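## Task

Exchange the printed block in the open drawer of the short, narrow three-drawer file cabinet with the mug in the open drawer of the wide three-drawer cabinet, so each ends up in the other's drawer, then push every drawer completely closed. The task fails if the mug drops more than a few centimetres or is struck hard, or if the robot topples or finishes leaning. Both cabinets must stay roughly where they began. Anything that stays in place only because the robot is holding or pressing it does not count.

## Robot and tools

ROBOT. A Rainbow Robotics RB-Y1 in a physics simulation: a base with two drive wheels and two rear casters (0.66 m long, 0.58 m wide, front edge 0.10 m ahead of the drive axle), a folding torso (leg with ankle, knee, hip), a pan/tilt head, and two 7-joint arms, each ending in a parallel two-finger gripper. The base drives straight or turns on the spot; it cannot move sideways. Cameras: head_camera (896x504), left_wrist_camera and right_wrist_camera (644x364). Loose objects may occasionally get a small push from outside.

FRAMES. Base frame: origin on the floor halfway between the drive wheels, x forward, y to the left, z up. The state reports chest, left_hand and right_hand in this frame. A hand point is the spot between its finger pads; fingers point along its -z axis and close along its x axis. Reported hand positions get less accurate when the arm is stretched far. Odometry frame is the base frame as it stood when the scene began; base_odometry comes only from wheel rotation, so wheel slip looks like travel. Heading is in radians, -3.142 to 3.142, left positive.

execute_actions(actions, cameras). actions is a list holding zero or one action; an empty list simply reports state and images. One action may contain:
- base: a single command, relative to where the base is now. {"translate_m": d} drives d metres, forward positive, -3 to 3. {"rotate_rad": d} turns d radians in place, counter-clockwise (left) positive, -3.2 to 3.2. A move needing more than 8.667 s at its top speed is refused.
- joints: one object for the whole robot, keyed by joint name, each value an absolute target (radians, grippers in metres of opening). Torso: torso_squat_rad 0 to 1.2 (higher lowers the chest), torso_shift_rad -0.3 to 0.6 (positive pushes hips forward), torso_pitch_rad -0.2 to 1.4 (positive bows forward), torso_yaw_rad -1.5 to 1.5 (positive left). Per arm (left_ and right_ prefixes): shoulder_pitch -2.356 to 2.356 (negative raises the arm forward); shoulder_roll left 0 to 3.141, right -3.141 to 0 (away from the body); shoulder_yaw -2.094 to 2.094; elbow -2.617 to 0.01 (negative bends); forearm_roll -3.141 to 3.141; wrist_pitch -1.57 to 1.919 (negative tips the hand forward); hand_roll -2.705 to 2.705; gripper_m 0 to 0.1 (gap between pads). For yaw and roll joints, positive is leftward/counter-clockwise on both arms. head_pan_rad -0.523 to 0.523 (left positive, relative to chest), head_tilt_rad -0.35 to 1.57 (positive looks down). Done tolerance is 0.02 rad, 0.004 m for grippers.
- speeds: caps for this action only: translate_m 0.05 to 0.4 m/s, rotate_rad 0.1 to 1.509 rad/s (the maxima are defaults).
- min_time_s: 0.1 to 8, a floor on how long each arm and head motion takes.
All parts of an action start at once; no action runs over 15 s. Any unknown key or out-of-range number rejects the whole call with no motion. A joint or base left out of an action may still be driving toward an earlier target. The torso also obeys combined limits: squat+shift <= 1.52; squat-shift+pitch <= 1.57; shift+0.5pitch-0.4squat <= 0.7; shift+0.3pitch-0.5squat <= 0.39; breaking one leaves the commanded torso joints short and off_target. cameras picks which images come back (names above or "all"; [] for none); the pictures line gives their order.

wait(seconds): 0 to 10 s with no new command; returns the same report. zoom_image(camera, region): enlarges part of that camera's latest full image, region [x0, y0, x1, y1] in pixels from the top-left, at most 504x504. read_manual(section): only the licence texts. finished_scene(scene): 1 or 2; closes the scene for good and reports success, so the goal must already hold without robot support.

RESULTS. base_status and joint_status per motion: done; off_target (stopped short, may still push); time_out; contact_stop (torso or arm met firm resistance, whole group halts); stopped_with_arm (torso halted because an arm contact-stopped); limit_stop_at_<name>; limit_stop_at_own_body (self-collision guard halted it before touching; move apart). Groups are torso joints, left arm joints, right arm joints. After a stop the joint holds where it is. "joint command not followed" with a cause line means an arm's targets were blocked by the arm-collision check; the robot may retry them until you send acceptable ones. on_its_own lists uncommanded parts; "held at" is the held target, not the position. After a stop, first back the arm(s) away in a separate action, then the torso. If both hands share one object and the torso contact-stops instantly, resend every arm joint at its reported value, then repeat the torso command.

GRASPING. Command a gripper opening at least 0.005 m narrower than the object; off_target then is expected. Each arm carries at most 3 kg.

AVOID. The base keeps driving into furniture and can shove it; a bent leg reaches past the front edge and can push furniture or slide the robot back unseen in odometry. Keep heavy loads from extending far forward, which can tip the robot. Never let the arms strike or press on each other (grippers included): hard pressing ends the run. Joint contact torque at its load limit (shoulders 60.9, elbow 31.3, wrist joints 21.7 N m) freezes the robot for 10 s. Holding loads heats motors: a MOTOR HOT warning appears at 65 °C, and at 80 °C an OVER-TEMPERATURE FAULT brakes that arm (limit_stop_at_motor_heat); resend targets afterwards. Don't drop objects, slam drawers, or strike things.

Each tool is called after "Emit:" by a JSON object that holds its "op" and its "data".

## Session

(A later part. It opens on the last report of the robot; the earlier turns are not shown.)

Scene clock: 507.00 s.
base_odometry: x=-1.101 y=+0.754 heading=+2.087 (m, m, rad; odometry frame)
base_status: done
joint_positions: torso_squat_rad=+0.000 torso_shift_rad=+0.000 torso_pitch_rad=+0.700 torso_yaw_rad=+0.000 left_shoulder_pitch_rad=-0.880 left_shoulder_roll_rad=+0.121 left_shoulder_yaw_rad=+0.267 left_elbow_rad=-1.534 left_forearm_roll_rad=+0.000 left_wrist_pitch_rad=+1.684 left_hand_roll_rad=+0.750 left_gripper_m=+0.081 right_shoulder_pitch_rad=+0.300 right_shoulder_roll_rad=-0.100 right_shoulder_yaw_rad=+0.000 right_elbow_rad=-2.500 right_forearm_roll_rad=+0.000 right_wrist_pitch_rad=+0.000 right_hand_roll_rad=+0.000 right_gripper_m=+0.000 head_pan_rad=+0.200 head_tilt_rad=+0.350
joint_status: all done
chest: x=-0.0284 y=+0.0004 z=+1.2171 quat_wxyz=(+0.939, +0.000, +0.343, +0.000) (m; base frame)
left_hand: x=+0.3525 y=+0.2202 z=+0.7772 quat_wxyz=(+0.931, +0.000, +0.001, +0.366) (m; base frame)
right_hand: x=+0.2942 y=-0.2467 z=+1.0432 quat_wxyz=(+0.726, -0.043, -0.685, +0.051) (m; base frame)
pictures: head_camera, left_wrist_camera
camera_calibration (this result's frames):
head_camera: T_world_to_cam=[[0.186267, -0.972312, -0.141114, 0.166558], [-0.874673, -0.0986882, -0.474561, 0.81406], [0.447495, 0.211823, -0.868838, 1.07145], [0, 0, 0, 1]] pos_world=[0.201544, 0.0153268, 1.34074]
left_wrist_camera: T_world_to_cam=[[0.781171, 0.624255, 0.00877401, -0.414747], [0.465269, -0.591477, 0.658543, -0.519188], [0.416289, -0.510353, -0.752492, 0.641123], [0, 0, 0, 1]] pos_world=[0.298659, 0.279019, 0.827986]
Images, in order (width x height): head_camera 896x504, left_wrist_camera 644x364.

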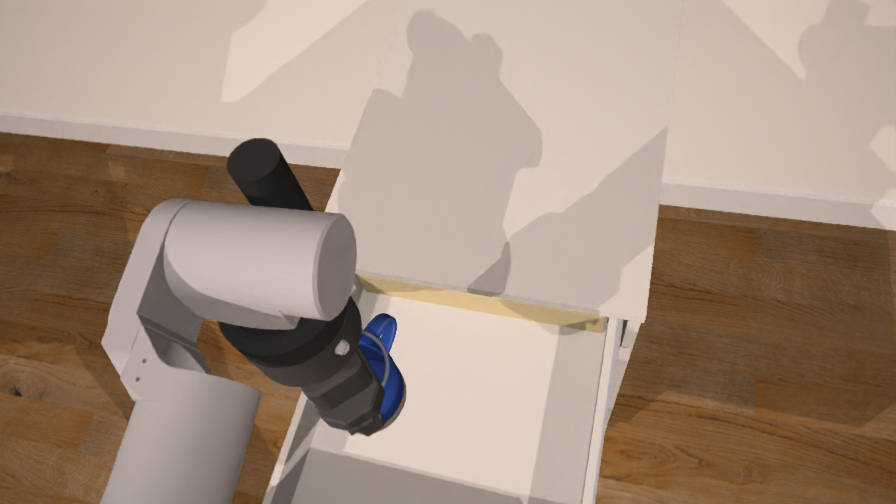

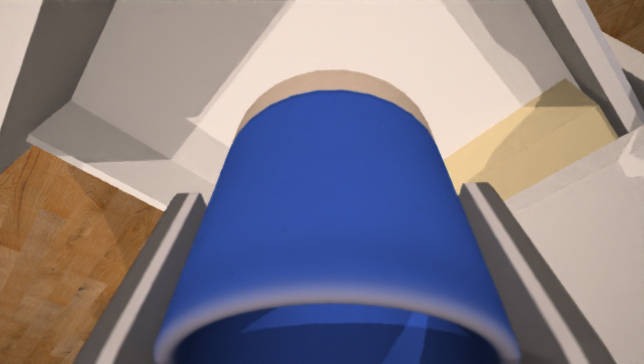

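Emit:
{"op": "execute_actions", "data": {"actions": [{"base":{"rotate_rad":-0.09},"joints":{"torso_squat_rad":0.4}}], "cameras": []}}

Emit:
{"op": "execute_actions", "data": {"actions": [{"joints":{"torso_squat_rad":0.68}}], "cameras": ["head_camera","left_wrist_camera"]}}

Scene clock: 513.53 s.
base_odometry: x=-1.101 y=+0.754 heading=+1.998 (m, m, rad; odometry frame)
base_status: done
joint_positions: torso_squat_rad=+0.400 torso_shift_rad=+0.000 torso_pitch_rad=+0.700 torso_yaw_rad=+0.000 left_shoulder_pitch_rad=-0.880 left_shoulder_roll_rad=+0.121 left_shoulder_yaw_rad=+0.267 left_elbow_rad=-1.534 left_forearm_roll_rad=+0.000 left_wrist_pitch_rad=+1.684 left_hand_roll_rad=+0.750 left_gripper_m=+0.081 right_shoulder_pitch_rad=+0.300 right_shoulder_roll_rad=-0.100 right_shoulder_yaw_rad=+0.000 right_elbow_rad=-2.500 right_forearm_roll_rad=+0.000 right_wrist_pitch_rad=+0.000 right_hand_roll_rad=+0.000 right_gripper_m=+0.000 head_pan_rad=+0.200 head_tilt_rad=+0.350
joint_status: all done
chest: x=-0.0284 y=+0.0004 z=+1.1619 quat_wxyz=(+0.939, +0.000, +0.343, +0.000) (m; base frame)
left_hand: x=+0.3524 y=+0.2202 z=+0.7220 quat_wxyz=(+0.931, +0.000, +0.001, +0.366) (m; base frame)
right_hand: x=+0.2942 y=-0.2467 z=+0.9880 quat_wxyz=(+0.726, -0.043, -0.685, +0.051) (m; base frame)
pictures: none
No camera images: the call's "cameras" was empty. Leave "cameras" out to get every camera's image.

Scene clock: 515.27 s.
base_odometry: x=-1.101 y=+0.754 heading=+1.998 (m, m, rad; odometry frame)
base_status: not commanded
joint_positions: torso_squat_rad=+0.680 torso_shift_rad=+0.000 torso_pitch_rad=+0.700 torso_yaw_rad=+0.000 left_shoulder_pitch_rad=-0.880 left_shoulder_roll_rad=+0.121 left_shoulder_yaw_rad=+0.267 left_elbow_rad=-1.534 left_forearm_roll_rad=+0.000 left_wrist_pitch_rad=+1.684 left_hand_roll_rad=+0.750 left_gripper_m=+0.081 right_shoulder_pitch_rad=+0.300 right_shoulder_roll_rad=-0.100 right_shoulder_yaw_rad=+0.000 right_elbow_rad=-2.500 right_forearm_roll_rad=+0.000 right_wrist_pitch_rad=+0.000 right_hand_roll_rad=+0.000 right_gripper_m=+0.000 head_pan_rad=+0.200 head_tilt_rad=+0.350
joint_status: all done
chest: x=-0.0284 y=+0.0004 z=+1.0615 quat_wxyz=(+0.939, +0.000, +0.343, +0.000) (m; base frame)
left_hand: x=+0.3524 y=+0.2202 z=+0.6215 quat_wxyz=(+0.931, +0.000, +0.001, +0.366) (m; base frame)
right_hand: x=+0.2941 y=-0.2467 z=+0.8876 quat_wxyz=(+0.726, -0.043, -0.685, +0.051) (m; base frame)
pictures: head_camera, left_wrist_camera
camera_calibration (this result's frames):
head_camera: T_world_to_cam=[[0.186281, -0.972311, -0.141105, 0.144546], [-0.874643, -0.0986919, -0.474615, 0.740163], [0.447547, 0.211828, -0.86881, 0.936214], [0, 0, 0, 1]] pos_world=[0.201452, 0.0152756, 1.18508]
left_wrist_camera: T_world_to_cam=[[0.781141, 0.624294, 0.00876843, -0.413286], [0.465317, -0.591472, 0.658514, -0.416634], [0.416292, -0.510312, -0.752518, 0.524011], [0, 0, 0, 1]] pos_world=[0.29856, 0.278993, 0.672311]
Images, in order (width x height): head_camera 896x504, left_wrist_camera 644x364.

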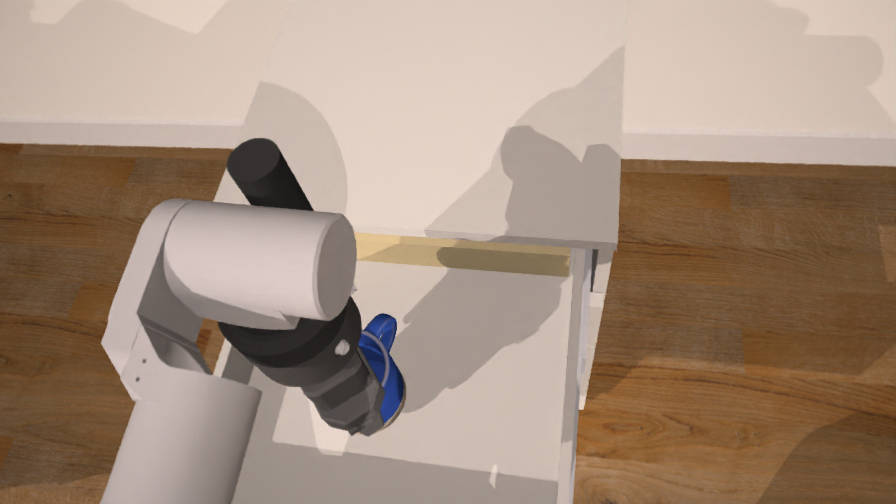

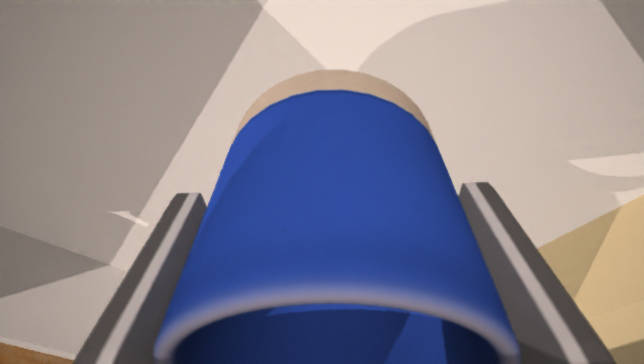

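Emit:
{"op": "execute_actions", "data": {"actions": [{"joints":{"torso_squat_rad":0.73}}], "cameras": ["left_wrist_camera"]}}

Emit:
{"op": "execute_actions", "data": {"actions": [{"joints":{"torso_squat_rad":0.745}}], "cameras": ["left_wrist_camera"]}}

Scene clock: 522.13 s.
base_odometry: x=-1.101 y=+0.754 heading=+1.998 (m, m, rad; odometry frame)
base_status: not commanded
joint_positions: torso_squat_rad=+0.730 torso_shift_rad=+0.000 torso_pitch_rad=+0.700 torso_yaw_rad=+0.000 left_shoulder_pitch_rad=-0.880 left_shoulder_roll_rad=+0.121 left_shoulder_yaw_rad=+0.267 left_elbow_rad=-1.534 left_forearm_roll_rad=+0.000 left_wrist_pitch_rad=+1.684 left_hand_roll_rad=+0.750 left_gripper_m=+0.081 right_shoulder_pitch_rad=+0.300 right_shoulder_roll_rad=-0.100 right_shoulder_yaw_rad=+0.000 right_elbow_rad=-2.500 right_forearm_roll_rad=+0.000 right_wrist_pitch_rad=+0.000 right_hand_roll_rad=+0.000 right_gripper_m=+0.000 head_pan_rad=+0.200 head_tilt_rad=+0.350
joint_status: all done
chest: x=-0.0285 y=+0.0004 z=+1.0388 quat_wxyz=(+0.939, +0.000, +0.343, +0.000) (m; base frame)
left_hand: x=+0.3524 y=+0.2202 z=+0.5988 quat_wxyz=(+0.931, +0.000, +0.001, +0.366) (m; base frame)
right_hand: x=+0.2941 y=-0.2467 z=+0.8649 quat_wxyz=(+0.726, -0.043, -0.685, +0.051) (m; base frame)
pictures: left_wrist_camera
camera_calibration (this result's frames):
left_wrist_camera: T_world_to_cam=[[0.781137, 0.624299, 0.00874108, -0.413051], [0.465347, -0.591473, 0.658492, -0.401682], [0.416266, -0.510305, -0.752537, 0.506964], [0, 0, 0, 1]] pos_world=[0.298539, 0.278989, 0.649624]
Images, in order (width x height): left_wrist_camera 644x364.

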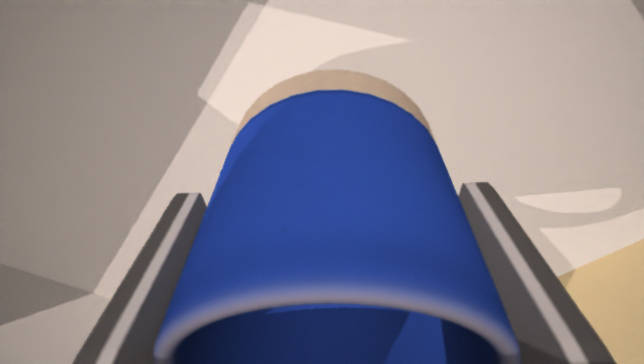

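Scene clock: 522.77 s.
base_odometry: x=-1.101 y=+0.754 heading=+1.998 (m, m, rad; odometry frame)
base_status: not commanded
joint_positions: torso_squat_rad=+0.745 torso_shift_rad=+0.000 torso_pitch_rad=+0.700 torso_yaw_rad=+0.000 left_shoulder_pitch_rad=-0.880 left_shoulder_roll_rad=+0.121 left_shoulder_yaw_rad=+0.267 left_elbow_rad=-1.534 left_forearm_roll_rad=+0.000 left_wrist_pitch_rad=+1.684 left_hand_roll_rad=+0.750 left_gripper_m=+0.081 right_shoulder_pitch_rad=+0.300 right_shoulder_roll_rad=-0.100 right_shoulder_yaw_rad=+0.000 right_elbow_rad=-2.500 right_forearm_roll_rad=+0.000 right_wrist_pitch_rad=+0.000 right_hand_roll_rad=+0.000 right_gripper_m=+0.000 head_pan_rad=+0.200 head_tilt_rad=+0.350
joint_status: all done
chest: x=-0.0285 y=+0.0004 z=+1.0317 quat_wxyz=(+0.939, +0.000, +0.343, +0.000) (m; base frame)
left_hand: x=+0.3523 y=+0.2202 z=+0.5917 quat_wxyz=(+0.931, +0.000, +0.001, +0.366) (m; base frame)
right_hand: x=+0.2941 y=-0.2467 z=+0.8578 quat_wxyz=(+0.726, -0.043, -0.685, +0.051) (m; base frame)
pictures: left_wrist_camera
camera_calibration (this result's frames):
left_wrist_camera: T_world_to_cam=[[0.781133, 0.624303, 0.00874426, -0.412979], [0.465351, -0.591473, 0.658489, -0.397031], [0.416269, -0.510299, -0.752539, 0.501667], [0, 0, 0, 1]] pos_world=[0.298522, 0.278991, 0.642576]
Images, in order (width x height): left_wrist_camera 644x364.

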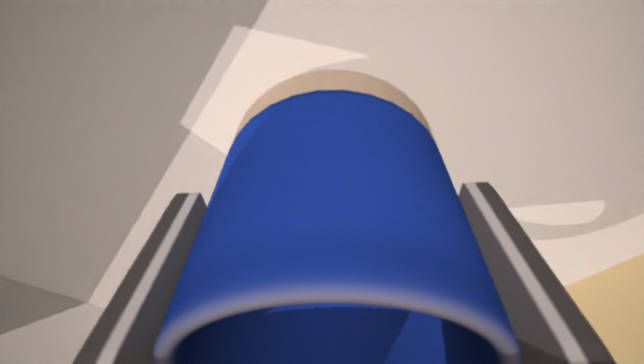

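Continue in small steps.

Emit:
{"op": "execute_actions", "data": {"actions": [{"joints":{"torso_squat_rad":0.76}}], "cameras": ["left_wrist_camera"]}}

Emit:
{"op": "execute_actions", "data": {"actions": [{"joints":{"torso_squat_rad":0.775}}], "cameras": ["left_wrist_camera","head_camera"]}}

Scene clock: 529.47 s.
base_odometry: x=-1.101 y=+0.754 heading=+1.998 (m, m, rad; odometry frame)
base_status: not commanded
joint_positions: torso_squat_rad=+0.760 torso_shift_rad=-0.001 torso_pitch_rad=+0.698 torso_yaw_rad=+0.000 left_shoulder_pitch_rad=-0.885 left_shoulder_roll_rad=+0.123 left_shoulder_yaw_rad=+0.267 left_elbow_rad=-1.538 left_forearm_roll_rad=+0.000 left_wrist_pitch_rad=+1.684 left_hand_roll_rad=+0.750 left_gripper_m=+0.080 right_shoulder_pitch_rad=+0.300 right_shoulder_roll_rad=-0.100 right_shoulder_yaw_rad=+0.000 right_elbow_rad=-2.500 right_forearm_roll_rad=+0.000 right_wrist_pitch_rad=+0.000 right_hand_roll_rad=+0.000 right_gripper_m=+0.000 head_pan_rad=+0.200 head_tilt_rad=+0.350
joint_status: all done
chest: x=-0.0295 y=+0.0001 z=+1.0249 quat_wxyz=(+0.940, +0.000, +0.342, +0.000) (m; base frame)
left_hand: x=+0.3557 y=+0.2202 z=+0.5887 quat_wxyz=(+0.931, -0.002, -0.005, +0.366) (m; base frame)
right_hand: x=+0.2935 y=-0.2468 z=+0.8517 quat_wxyz=(+0.725, -0.043, -0.686, +0.051) (m; base frame)
pictures: left_wrist_camera
camera_calibration (this result's frames):
left_wrist_camera: T_world_to_cam=[[0.781473, 0.623672, 0.0182612, -0.421169], [0.457472, -0.592632, 0.662952, -0.396124], [0.424287, -0.509725, -0.748439, 0.492551], [0, 0, 0, 1]] pos_world=[0.301365, 0.278981, 0.638947]
Images, in order (width x height): left_wrist_camera 644x364.

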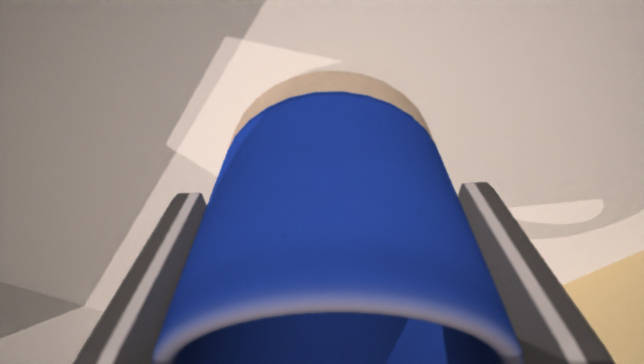

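Scene clock: 530.10 s.
base_odometry: x=-1.101 y=+0.754 heading=+1.998 (m, m, rad; odometry frame)
base_status: not commanded
joint_positions: torso_squat_rad=+0.775 torso_shift_rad=-0.001 torso_pitch_rad=+0.697 torso_yaw_rad=+0.000 left_shoulder_pitch_rad=-0.885 left_shoulder_roll_rad=+0.123 left_shoulder_yaw_rad=+0.267 left_elbow_rad=-1.538 left_forearm_roll_rad=+0.000 left_wrist_pitch_rad=+1.684 left_hand_roll_rad=+0.750 left_gripper_m=+0.080 right_shoulder_pitch_rad=+0.300 right_shoulder_roll_rad=-0.100 right_shoulder_yaw_rad=+0.000 right_elbow_rad=-2.500 right_forearm_roll_rad=+0.000 right_wrist_pitch_rad=+0.000 right_hand_roll_rad=+0.000 right_gripper_m=+0.000 head_pan_rad=+0.200 head_tilt_rad=+0.350
joint_status: all done
chest: x=-0.0296 y=+0.0001 z=+1.0177 quat_wxyz=(+0.940, +0.000, +0.342, +0.000) (m; base frame)
left_hand: x=+0.3564 y=+0.2201 z=+0.5821 quat_wxyz=(+0.931, -0.002, -0.006, +0.366) (m; base frame)
right_hand: x=+0.2934 y=-0.2469 z=+0.8446 quat_wxyz=(+0.725, -0.043, -0.686, +0.051) (m; base frame)
pictures: head_camera, left_wrist_camera
camera_calibration (this result's frames):
head_camera: T_world_to_cam=[[0.186743, -0.972194, -0.141302, 0.138529], [-0.87328, -0.0983879, -0.477181, 0.720974], [0.45001, 0.212507, -0.867371, 0.897419], [0, 0, 0, 1]] pos_world=[0.199895, 0.0149047, 1.142]
left_wrist_camera: T_world_to_cam=[[0.781575, 0.623492, 0.0199602, -0.422495], [0.455943, -0.592798, 0.663857, -0.392076], [0.425742, -0.509753, -0.747593, 0.486316], [0, 0, 0, 1]] pos_world=[0.301931, 0.278902, 0.632282]
Images, in order (width x height): head_camera 896x504, left_wrist_camera 644x364.

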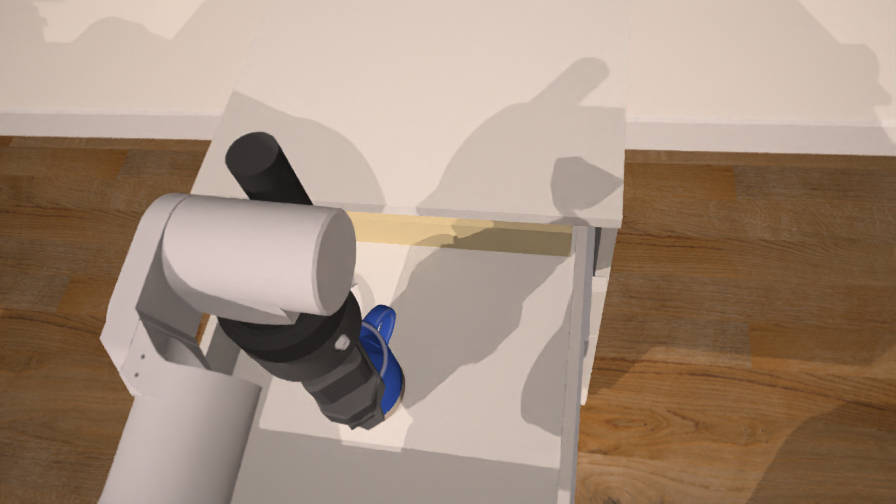

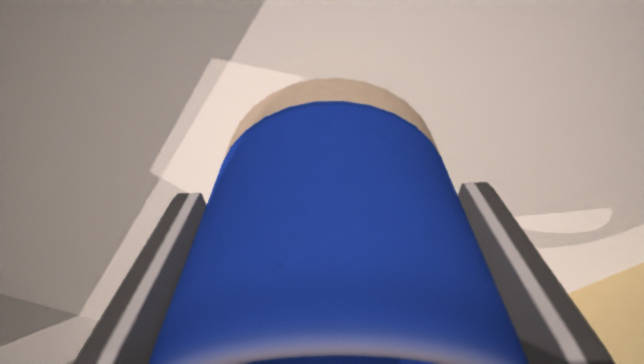

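Contact made. Release and lift.

Emit:
{"op": "execute_actions", "data": {"actions": [{"joints":{"left_gripper_m":0.1,"torso_squat_rad":0.76}}], "cameras": ["left_wrist_camera"]}}

Emit:
{"op": "execute_actions", "data": {"actions": [{"joints":{"torso_squat_rad":0.35}}], "cameras": ["left_wrist_camera","head_camera"]}}

Scene clock: 535.67 s.
base_odometry: x=-1.101 y=+0.754 heading=+1.998 (m, m, rad; odometry frame)
base_status: not commanded
joint_positions: torso_squat_rad=+0.760 torso_shift_rad=+0.000 torso_pitch_rad=+0.700 torso_yaw_rad=+0.000 left_shoulder_pitch_rad=-0.880 left_shoulder_roll_rad=+0.122 left_shoulder_yaw_rad=+0.267 left_elbow_rad=-1.534 left_forearm_roll_rad=+0.000 left_wrist_pitch_rad=+1.684 left_hand_roll_rad=+0.750 left_gripper_m=+0.100 right_shoulder_pitch_rad=+0.300 right_shoulder_roll_rad=-0.100 right_shoulder_yaw_rad=+0.000 right_elbow_rad=-2.500 right_forearm_roll_rad=+0.000 right_wrist_pitch_rad=+0.000 right_hand_roll_rad=+0.000 right_gripper_m=+0.000 head_pan_rad=+0.200 head_tilt_rad=+0.350
joint_status: all done
chest: x=-0.0286 y=+0.0003 z=+1.0246 quat_wxyz=(+0.939, +0.000, +0.343, +0.000) (m; base frame)
left_hand: x=+0.3527 y=+0.2204 z=+0.5850 quat_wxyz=(+0.930, +0.000, +0.000, +0.366) (m; base frame)
right_hand: x=+0.2940 y=-0.2468 z=+0.8507 quat_wxyz=(+0.726, -0.043, -0.685, +0.051) (m; base frame)
pictures: left_wrist_camera
camera_calibration (this result's frames):
left_wrist_camera: T_world_to_cam=[[0.781033, 0.624405, 0.0102473, -0.414274], [0.46459, -0.591938, 0.658609, -0.392303], [0.417305, -0.509635, -0.752416, 0.495998], [0, 0, 0, 1]] pos_world=[0.298839, 0.279234, 0.635816]
Images, in order (width x height): left_wrist_camera 644x364.

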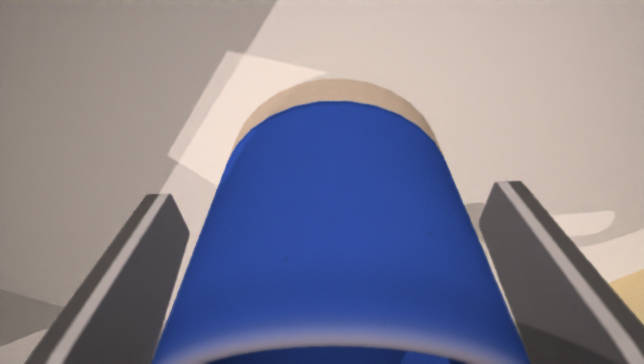

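Scene clock: 537.87 s.
base_odometry: x=-1.101 y=+0.754 heading=+1.998 (m, m, rad; odometry frame)
base_status: not commanded
joint_positions: torso_squat_rad=+0.350 torso_shift_rad=+0.000 torso_pitch_rad=+0.700 torso_yaw_rad=+0.000 left_shoulder_pitch_rad=-0.880 left_shoulder_roll_rad=+0.122 left_shoulder_yaw_rad=+0.267 left_elbow_rad=-1.534 left_forearm_roll_rad=+0.000 left_wrist_pitch_rad=+1.684 left_hand_roll_rad=+0.750 left_gripper_m=+0.100 right_shoulder_pitch_rad=+0.300 right_shoulder_roll_rad=-0.100 right_shoulder_yaw_rad=+0.000 right_elbow_rad=-2.500 right_forearm_roll_rad=+0.000 right_wrist_pitch_rad=+0.000 right_hand_roll_rad=+0.000 right_gripper_m=+0.000 head_pan_rad=+0.200 head_tilt_rad=+0.350
joint_status: all done
chest: x=-0.0284 y=+0.0003 z=+1.1747 quat_wxyz=(+0.939, +0.000, +0.343, +0.000) (m; base frame)
left_hand: x=+0.3527 y=+0.2205 z=+0.7350 quat_wxyz=(+0.930, +0.000, +0.000, +0.366) (m; base frame)
right_hand: x=+0.2941 y=-0.2467 z=+1.0008 quat_wxyz=(+0.726, -0.043, -0.685, +0.051) (m; base frame)
pictures: head_camera, left_wrist_camera
camera_calibration (this result's frames):
head_camera: T_world_to_cam=[[0.186327, -0.972274, -0.141301, 0.160699], [-0.874624, -0.0986309, -0.474662, 0.793974], [0.447565, 0.212028, -0.868752, 1.03455], [0, 0, 0, 1]] pos_world=[0.201457, 0.0151999, 1.29835]
left_wrist_camera: T_world_to_cam=[[0.781016, 0.624434, 0.00983116, -0.415479], [0.464941, -0.591895, 0.6584, -0.490998], [0.416946, -0.50965, -0.752604, 0.609153], [0, 0, 0, 1]] pos_world=[0.298797, 0.279275, 0.785809]
Images, in order (width x height): head_camera 896x504, left_wrist_camera 644x364.

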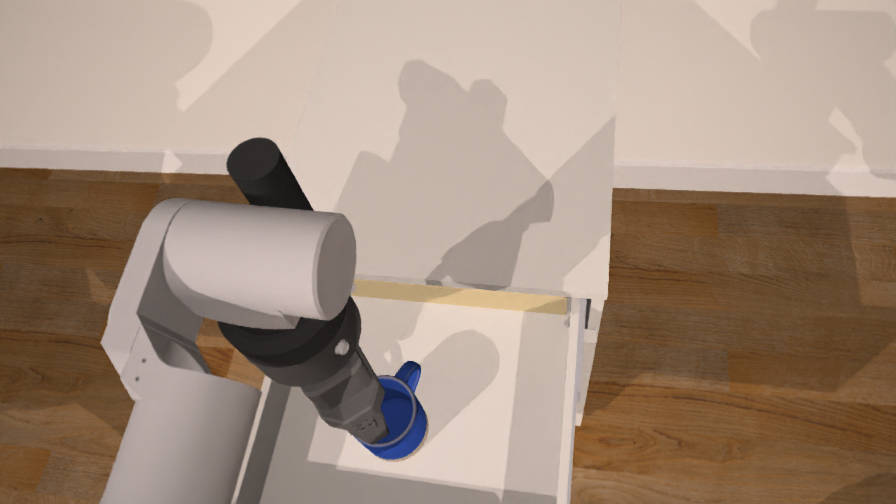

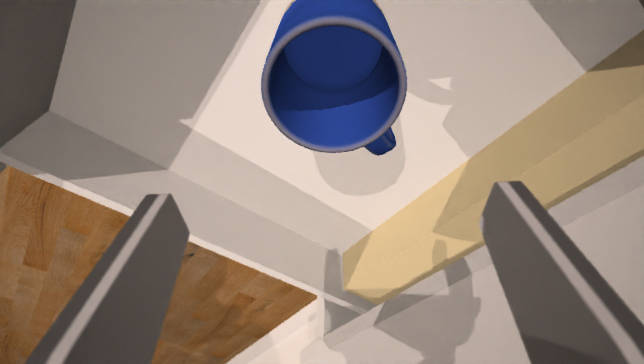

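Emit:
{"op": "execute_actions", "data": {"actions": [{"base":{"translate_m":-0.45},"joints":{"left_gripper_m":0.0,"left_hand_roll_rad":0}}], "cameras": []}}

Emit:
{"op": "execute_actions", "data": {"actions": [{"base":{"rotate_rad":0.09},"joints":{"left_shoulder_pitch_rad":-1.176,"left_shoulder_roll_rad":0.21,"left_shoulder_yaw_rad":0.321,"left_elbow_rad":-0.446,"left_wrist_pitch_rad":-0.30,"torso_squat_rad":0.765,"head_tilt_rad":0.1}}], "cameras": ["head_camera","left_wrist_camera"]}}

Scene clock: 559.67 s.
base_odometry: x=-0.915 y=+0.345 heading=+1.997 (m, m, rad; odometry frame)
base_status: done
joint_positions: torso_squat_rad=+0.350 torso_shift_rad=+0.000 torso_pitch_rad=+0.700 torso_yaw_rad=+0.000 left_shoulder_pitch_rad=-0.880 left_shoulder_roll_rad=+0.122 left_shoulder_yaw_rad=+0.267 left_elbow_rad=-1.534 left_forearm_roll_rad=+0.000 left_wrist_pitch_rad=+1.684 left_hand_roll_rad=+0.000 left_gripper_m=+0.001 right_shoulder_pitch_rad=+0.300 right_shoulder_roll_rad=-0.100 right_shoulder_yaw_rad=+0.000 right_elbow_rad=-2.500 right_forearm_roll_rad=+0.000 right_wrist_pitch_rad=+0.000 right_hand_roll_rad=+0.000 right_gripper_m=+0.000 head_pan_rad=+0.200 head_tilt_rad=+0.350
joint_status: all done
chest: x=-0.0285 y=+0.0003 z=+1.1747 quat_wxyz=(+0.939, +0.000, +0.343, +0.000) (m; base frame)
left_hand: x=+0.3525 y=+0.2205 z=+0.7349 quat_wxyz=(+1.000, +0.000, +0.000, +0.000) (m; base frame)
right_hand: x=+0.2941 y=-0.2467 z=+1.0008 quat_wxyz=(+0.726, -0.043, -0.685, +0.051) (m; base frame)
pictures: none
No camera images: the call's "cameras" was empty. Leave "cameras" out to get every camera's image.

Scene clock: 561.87 s.
base_odometry: x=-0.915 y=+0.345 heading=+2.086 (m, m, rad; odometry frame)
base_status: done
joint_positions: torso_squat_rad=+0.765 torso_shift_rad=+0.000 torso_pitch_rad=+0.700 torso_yaw_rad=+0.000 left_shoulder_pitch_rad=-1.176 left_shoulder_roll_rad=+0.210 left_shoulder_yaw_rad=+0.321 left_elbow_rad=-0.446 left_forearm_roll_rad=+0.000 left_wrist_pitch_rad=-0.300 left_hand_roll_rad=+0.000 left_gripper_m=+0.001 right_shoulder_pitch_rad=+0.300 right_shoulder_roll_rad=-0.100 right_shoulder_yaw_rad=+0.000 right_elbow_rad=-2.500 right_forearm_roll_rad=+0.000 right_wrist_pitch_rad=+0.000 right_hand_roll_rad=+0.000 right_gripper_m=+0.000 head_pan_rad=+0.200 head_tilt_rad=+0.100
joint_status: all done
chest: x=-0.0285 y=+0.0003 z=+1.0221 quat_wxyz=(+0.939, +0.000, +0.343, +0.000) (m; base frame)
left_hand: x=+0.5678 y=+0.2199 z=+0.5815 quat_wxyz=(+0.826, +0.000, -0.564, +0.000) (m; base frame)
right_hand: x=+0.2941 y=-0.2468 z=+0.8482 quat_wxyz=(+0.726, -0.043, -0.685, +0.051) (m; base frame)
pictures: head_camera, left_wrist_camera
camera_calibration (this result's frames):
head_camera: T_world_to_cam=[[0.188844, -0.973073, -0.132162, 0.128272], [-0.735306, -0.0509111, -0.675821, 0.938694], [0.650894, 0.224804, -0.72512, 0.711445], [0, 0, 0, 1]] pos_world=[0.202928, 0.0126718, 1.16722]
left_wrist_camera: T_world_to_cam=[[0.352735, -0.0754447, 0.932677, -0.721127], [-0.637148, -0.749344, 0.180352, 0.448037], [0.685289, -0.657869, -0.312389, 0.0278891], [0, 0, 0, 1]] pos_world=[0.52072, 0.299676, 0.600486]
Images, in order (width x height): head_camera 896x504, left_wrist_camera 644x364.

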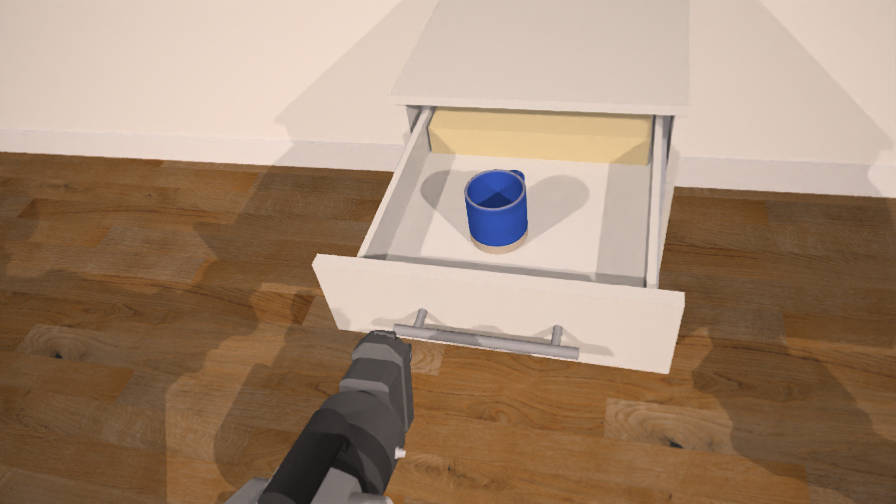

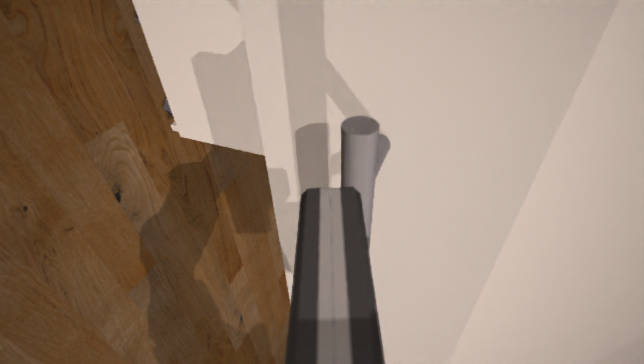

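Emit:
{"op": "execute_actions", "data": {"actions": [{"joints":{"left_shoulder_roll_rad":0.32}}], "cameras": ["head_camera","left_wrist_camera"]}}

Scene clock: 574.97 s.
base_odometry: x=-0.915 y=+0.345 heading=+2.086 (m, m, rad; odometry frame)
base_status: not commanded
joint_positions: torso_squat_rad=+0.765 torso_shift_rad=+0.000 torso_pitch_rad=+0.700 torso_yaw_rad=+0.000 left_shoulder_pitch_rad=-1.176 left_shoulder_roll_rad=+0.320 left_shoulder_yaw_rad=+0.321 left_elbow_rad=-0.446 left_forearm_roll_rad=+0.000 left_wrist_pitch_rad=-0.300 left_hand_roll_rad=+0.000 left_gripper_m=+0.001 right_shoulder_pitch_rad=+0.300 right_shoulder_roll_rad=-0.100 right_shoulder_yaw_rad=+0.000 right_elbow_rad=-2.500 right_forearm_roll_rad=+0.000 right_wrist_pitch_rad=+0.000 right_hand_roll_rad=+0.000 right_gripper_m=+0.000 head_pan_rad=+0.200 head_tilt_rad=+0.100
joint_status: all done
chest: x=-0.0285 y=+0.0003 z=+1.0221 quat_wxyz=(+0.939, +0.000, +0.343, +0.000) (m; base frame)
left_hand: x=+0.5832 y=+0.2916 z=+0.6040 quat_wxyz=(+0.814, +0.051, -0.578, -0.008) (m; base frame)
right_hand: x=+0.2941 y=-0.2467 z=+0.8483 quat_wxyz=(+0.726, -0.043, -0.685, +0.051) (m; base frame)
pictures: head_camera, left_wrist_camera
camera_calibration (this result's frames):
head_camera: T_world_to_cam=[[0.188869, -0.973073, -0.13213, 0.128264], [-0.735305, -0.050952, -0.675819, 0.938693], [0.650888, 0.224797, -0.725128, 0.711447], [0, 0, 0, 1]] pos_world=[0.202928, 0.0127076, 1.16722]
left_wrist_camera: T_world_to_cam=[[0.325342, -0.147632, 0.934001, -0.70601], [-0.606262, -0.790577, 0.0862183, 0.558407], [0.725671, -0.5943, -0.346712, 0.0501484], [0, 0, 0, 1]] pos_world=[0.531845, 0.367038, 0.628656]
Images, in order (width x height): head_camera 896x504, left_wrist_camera 644x364.

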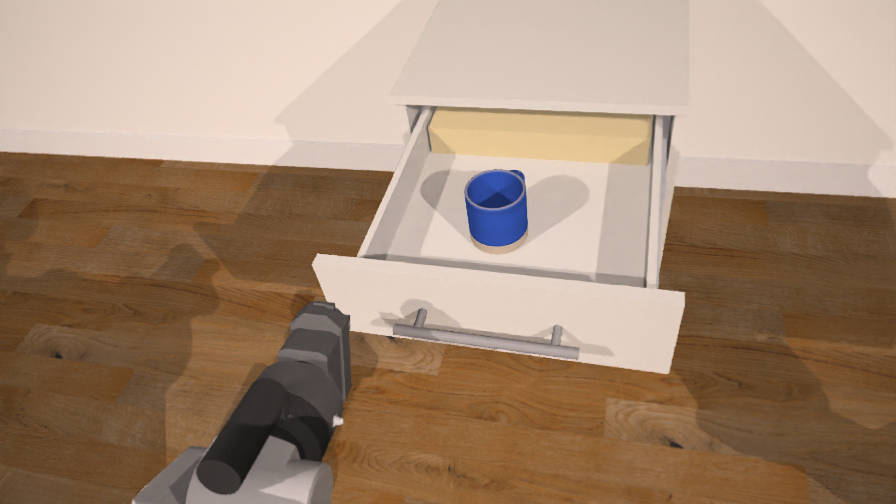

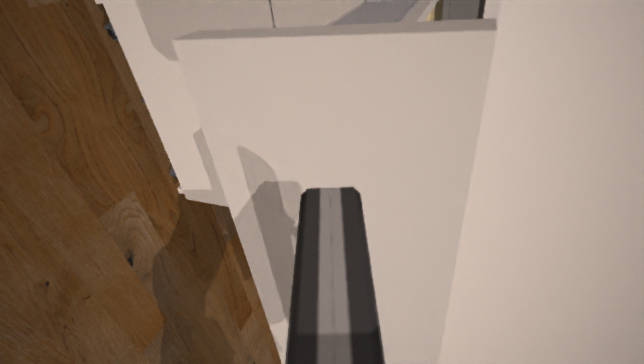

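Emit:
{"op": "execute_actions", "data": {"actions": [{"base":{"translate_m":0.35},"speeds":{"translate_m":0.1},"joints":{"torso_squat_rad":0.8}}], "cameras": ["head_camera","left_wrist_camera"]}}

Scene clock: 584.20 s.
base_odometry: x=-1.087 y=+0.649 heading=+2.087 (m, m, rad; odometry frame)
base_status: done
joint_positions: torso_squat_rad=+0.800 torso_shift_rad=+0.000 torso_pitch_rad=+0.700 torso_yaw_rad=+0.000 left_shoulder_pitch_rad=-1.176 left_shoulder_roll_rad=+0.320 left_shoulder_yaw_rad=+0.321 left_elbow_rad=-0.446 left_forearm_roll_rad=+0.000 left_wrist_pitch_rad=-0.300 left_hand_roll_rad=+0.000 left_gripper_m=+0.001 right_shoulder_pitch_rad=+0.300 right_shoulder_roll_rad=-0.100 right_shoulder_yaw_rad=+0.000 right_elbow_rad=-2.500 right_forearm_roll_rad=+0.000 right_wrist_pitch_rad=+0.000 right_hand_roll_rad=+0.000 right_gripper_m=+0.000 head_pan_rad=+0.200 head_tilt_rad=+0.100
joint_status: all done
chest: x=-0.0285 y=+0.0003 z=+1.0049 quat_wxyz=(+0.939, +0.000, +0.343, +0.000) (m; base frame)
left_hand: x=+0.5832 y=+0.2915 z=+0.5867 quat_wxyz=(+0.815, +0.051, -0.578, -0.008) (m; base frame)
right_hand: x=+0.2941 y=-0.2467 z=+0.8310 quat_wxyz=(+0.726, -0.043, -0.685, +0.051) (m; base frame)
pictures: head_camera, left_wrist_camera
camera_calibration (this result's frames):
head_camera: T_world_to_cam=[[0.188881, -0.97307, -0.132132, 0.125981], [-0.735341, -0.0509729, -0.675778, 0.926981], [0.650844, 0.224804, -0.725166, 0.698939], [0, 0, 0, 1]] pos_world=[0.202952, 0.0127152, 1.14993]
left_wrist_camera: T_world_to_cam=[[0.325401, -0.147537, 0.933995, -0.689907], [-0.606288, -0.790543, 0.0863517, 0.559773], [0.725623, -0.594369, -0.346693, 0.0441293], [0, 0, 0, 1]] pos_world=[0.531859, 0.366967, 0.611332]
Images, in order (width x height): head_camera 896x504, left_wrist_camera 644x364.

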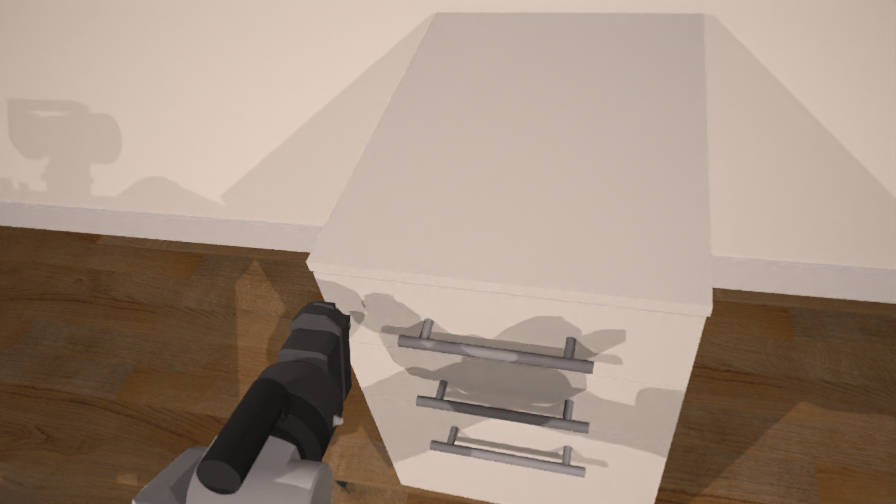

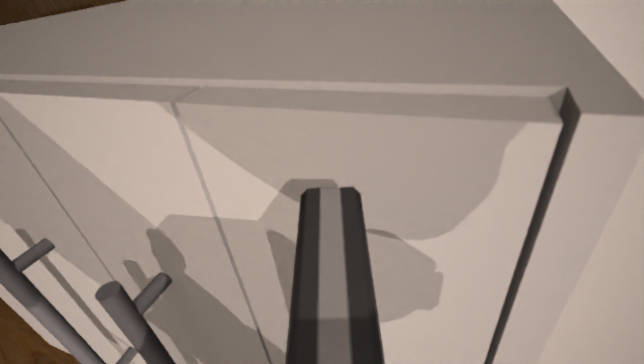

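Emit:
{"op": "execute_actions", "data": {"actions": [{"base":{"translate_m":0.025},"speeds":{"translate_m":0.05}}], "cameras": ["head_camera","left_wrist_camera"]}}

Scene clock: 588.07 s.
base_odometry: x=-1.100 y=+0.671 heading=+2.088 (m, m, rad; odometry frame)
base_status: done
joint_positions: torso_squat_rad=+0.800 torso_shift_rad=+0.000 torso_pitch_rad=+0.700 torso_yaw_rad=+0.000 left_shoulder_pitch_rad=-1.169 left_shoulder_roll_rad=+0.319 left_shoulder_yaw_rad=+0.321 left_elbow_rad=-0.443 left_forearm_roll_rad=+0.000 left_wrist_pitch_rad=-0.299 left_hand_roll_rad=+0.000 left_gripper_m=+0.001 right_shoulder_pitch_rad=+0.300 right_shoulder_roll_rad=-0.100 right_shoulder_yaw_rad=+0.000 right_elbow_rad=-2.500 right_forearm_roll_rad=+0.000 right_wrist_pitch_rad=+0.000 right_hand_roll_rad=+0.000 right_gripper_m=+0.000 head_pan_rad=+0.200 head_tilt_rad=+0.100
joint_status: not commanded
chest: x=-0.0287 y=+0.0004 z=+1.0049 quat_wxyz=(+0.939, +0.000, +0.343, +0.000) (m; base frame)
left_hand: x=+0.5787 y=+0.2929 z=+0.5817 quat_wxyz=(+0.818, +0.052, -0.573, -0.007) (m; base frame)
right_hand: x=+0.2941 y=-0.2464 z=+0.8310 quat_wxyz=(+0.726, -0.043, -0.685, +0.051) (m; base frame)
pictures: head_camera, left_wrist_camera
camera_calibration (this result's frames):
head_camera: T_world_to_cam=[[0.189452, -0.972951, -0.132191, 0.126174], [-0.735161, -0.0513111, -0.675947, 0.927015], [0.650881, 0.225242, -0.724997, 0.698916], [0, 0, 0, 1]] pos_world=[0.202691, 0.012902, 1.15]
left_wrist_camera: T_world_to_cam=[[0.335639, -0.147015, 0.930448, -0.687543], [-0.603566, -0.791918, 0.0925963, 0.553795], [0.723226, -0.592665, -0.354532, 0.0519603], [0, 0, 0, 1]] pos_world=[0.527439, 0.368276, 0.606865]
Images, in order (width x height): head_camera 896x504, left_wrist_camera 644x364.

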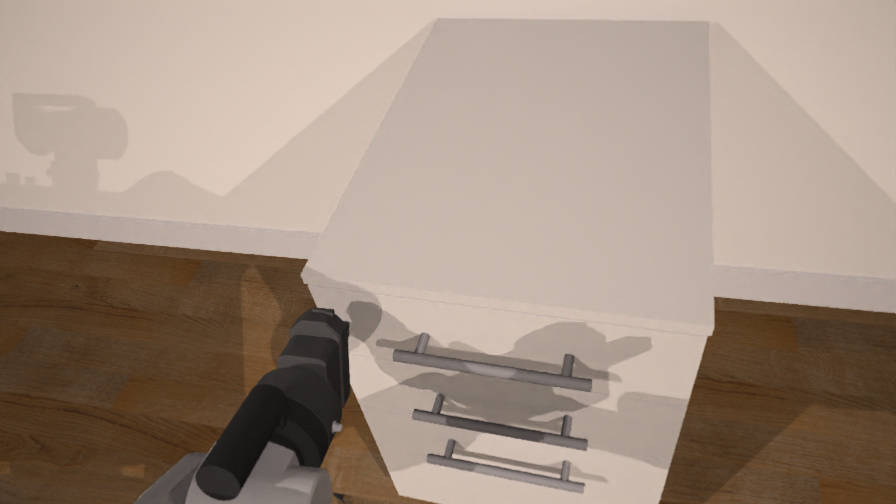

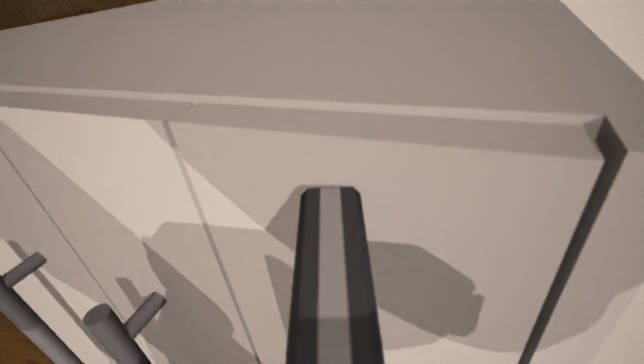

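Emit:
{"op": "execute_actions", "data": {"actions": [{"base":{"translate_m":-0.25},"joints":{"torso_squat_rad":0.5,"torso_pitch_rad":0.3,"head_tilt_rad":0.45}}], "cameras": ["head_camera","left_wrist_camera"]}}

Scene clock: 593.63 s.
base_odometry: x=-0.976 y=+0.453 heading=+2.089 (m, m, rad; odometry frame)
base_status: done
joint_positions: torso_squat_rad=+0.500 torso_shift_rad=+0.000 torso_pitch_rad=+0.300 torso_yaw_rad=+0.000 left_shoulder_pitch_rad=-1.176 left_shoulder_roll_rad=+0.320 left_shoulder_yaw_rad=+0.321 left_elbow_rad=-0.446 left_forearm_roll_rad=+0.000 left_wrist_pitch_rad=-0.300 left_hand_roll_rad=+0.000 left_gripper_m=+0.001 right_shoulder_pitch_rad=+0.300 right_shoulder_roll_rad=-0.100 right_shoulder_yaw_rad=+0.000 right_elbow_rad=-2.500 right_forearm_roll_rad=+0.000 right_wrist_pitch_rad=+0.000 right_hand_roll_rad=+0.000 right_gripper_m=+0.000 head_pan_rad=+0.200 head_tilt_rad=+0.450
joint_status: all done
chest: x=-0.1364 y=+0.0004 z=+1.1904 quat_wxyz=(+0.989, +0.000, +0.149, +0.000) (m; base frame)
left_hand: x=+0.5899 y=+0.2915 z=+1.0437 quat_wxyz=(+0.683, +0.052, -0.728, +0.003) (m; base frame)
right_hand: x=+0.2285 y=-0.2466 z=+1.1560 quat_wxyz=(+0.575, -0.052, -0.815, +0.042) (m; base frame)
pictures: head_camera, left_wrist_camera
camera_calibration (this result's frames):
head_camera: T_world_to_cam=[[0.226604, -0.972064, -0.0611699, 0.0939302], [-0.693039, -0.116793, -0.711376, 1.0071], [0.684359, 0.203594, -0.700144, 0.947114], [0, 0, 0, 1]] pos_world=[0.0285092, 0.0161023, 1.38529]
left_wrist_camera: T_world_to_cam=[[-0.0643238, -0.147347, 0.986991, -0.944333], [-0.592006, -0.790571, -0.156606, 0.769494], [0.803362, -0.594378, -0.0363777, -0.17198], [0, 0, 0, 1]] pos_world=[0.532965, 0.366975, 1.0463]
Images, in order (width x height): head_camera 896x504, left_wrist_camera 644x364.

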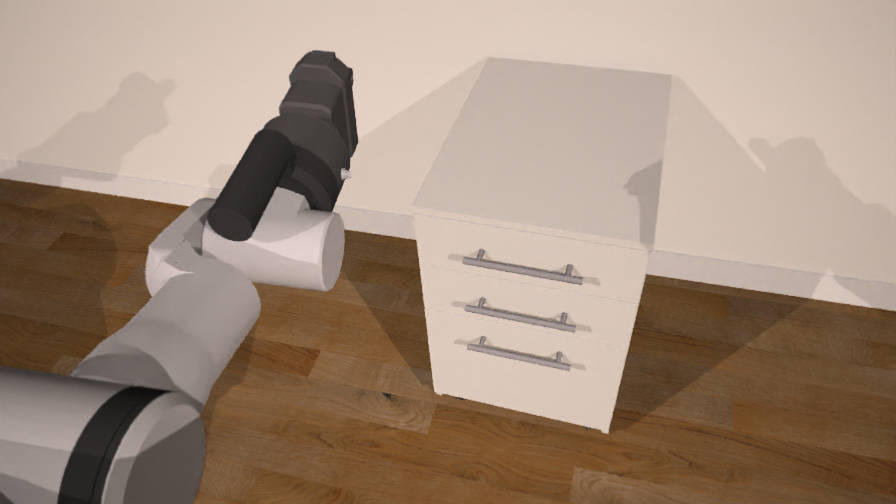

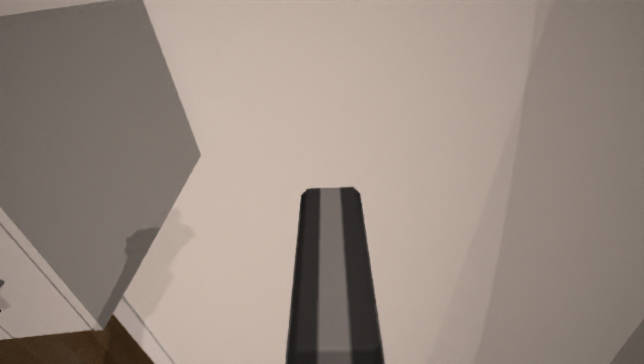

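Emit:
{"op": "finished_scene", "data": {"scene": 1}}

The scene is finished: the task was done.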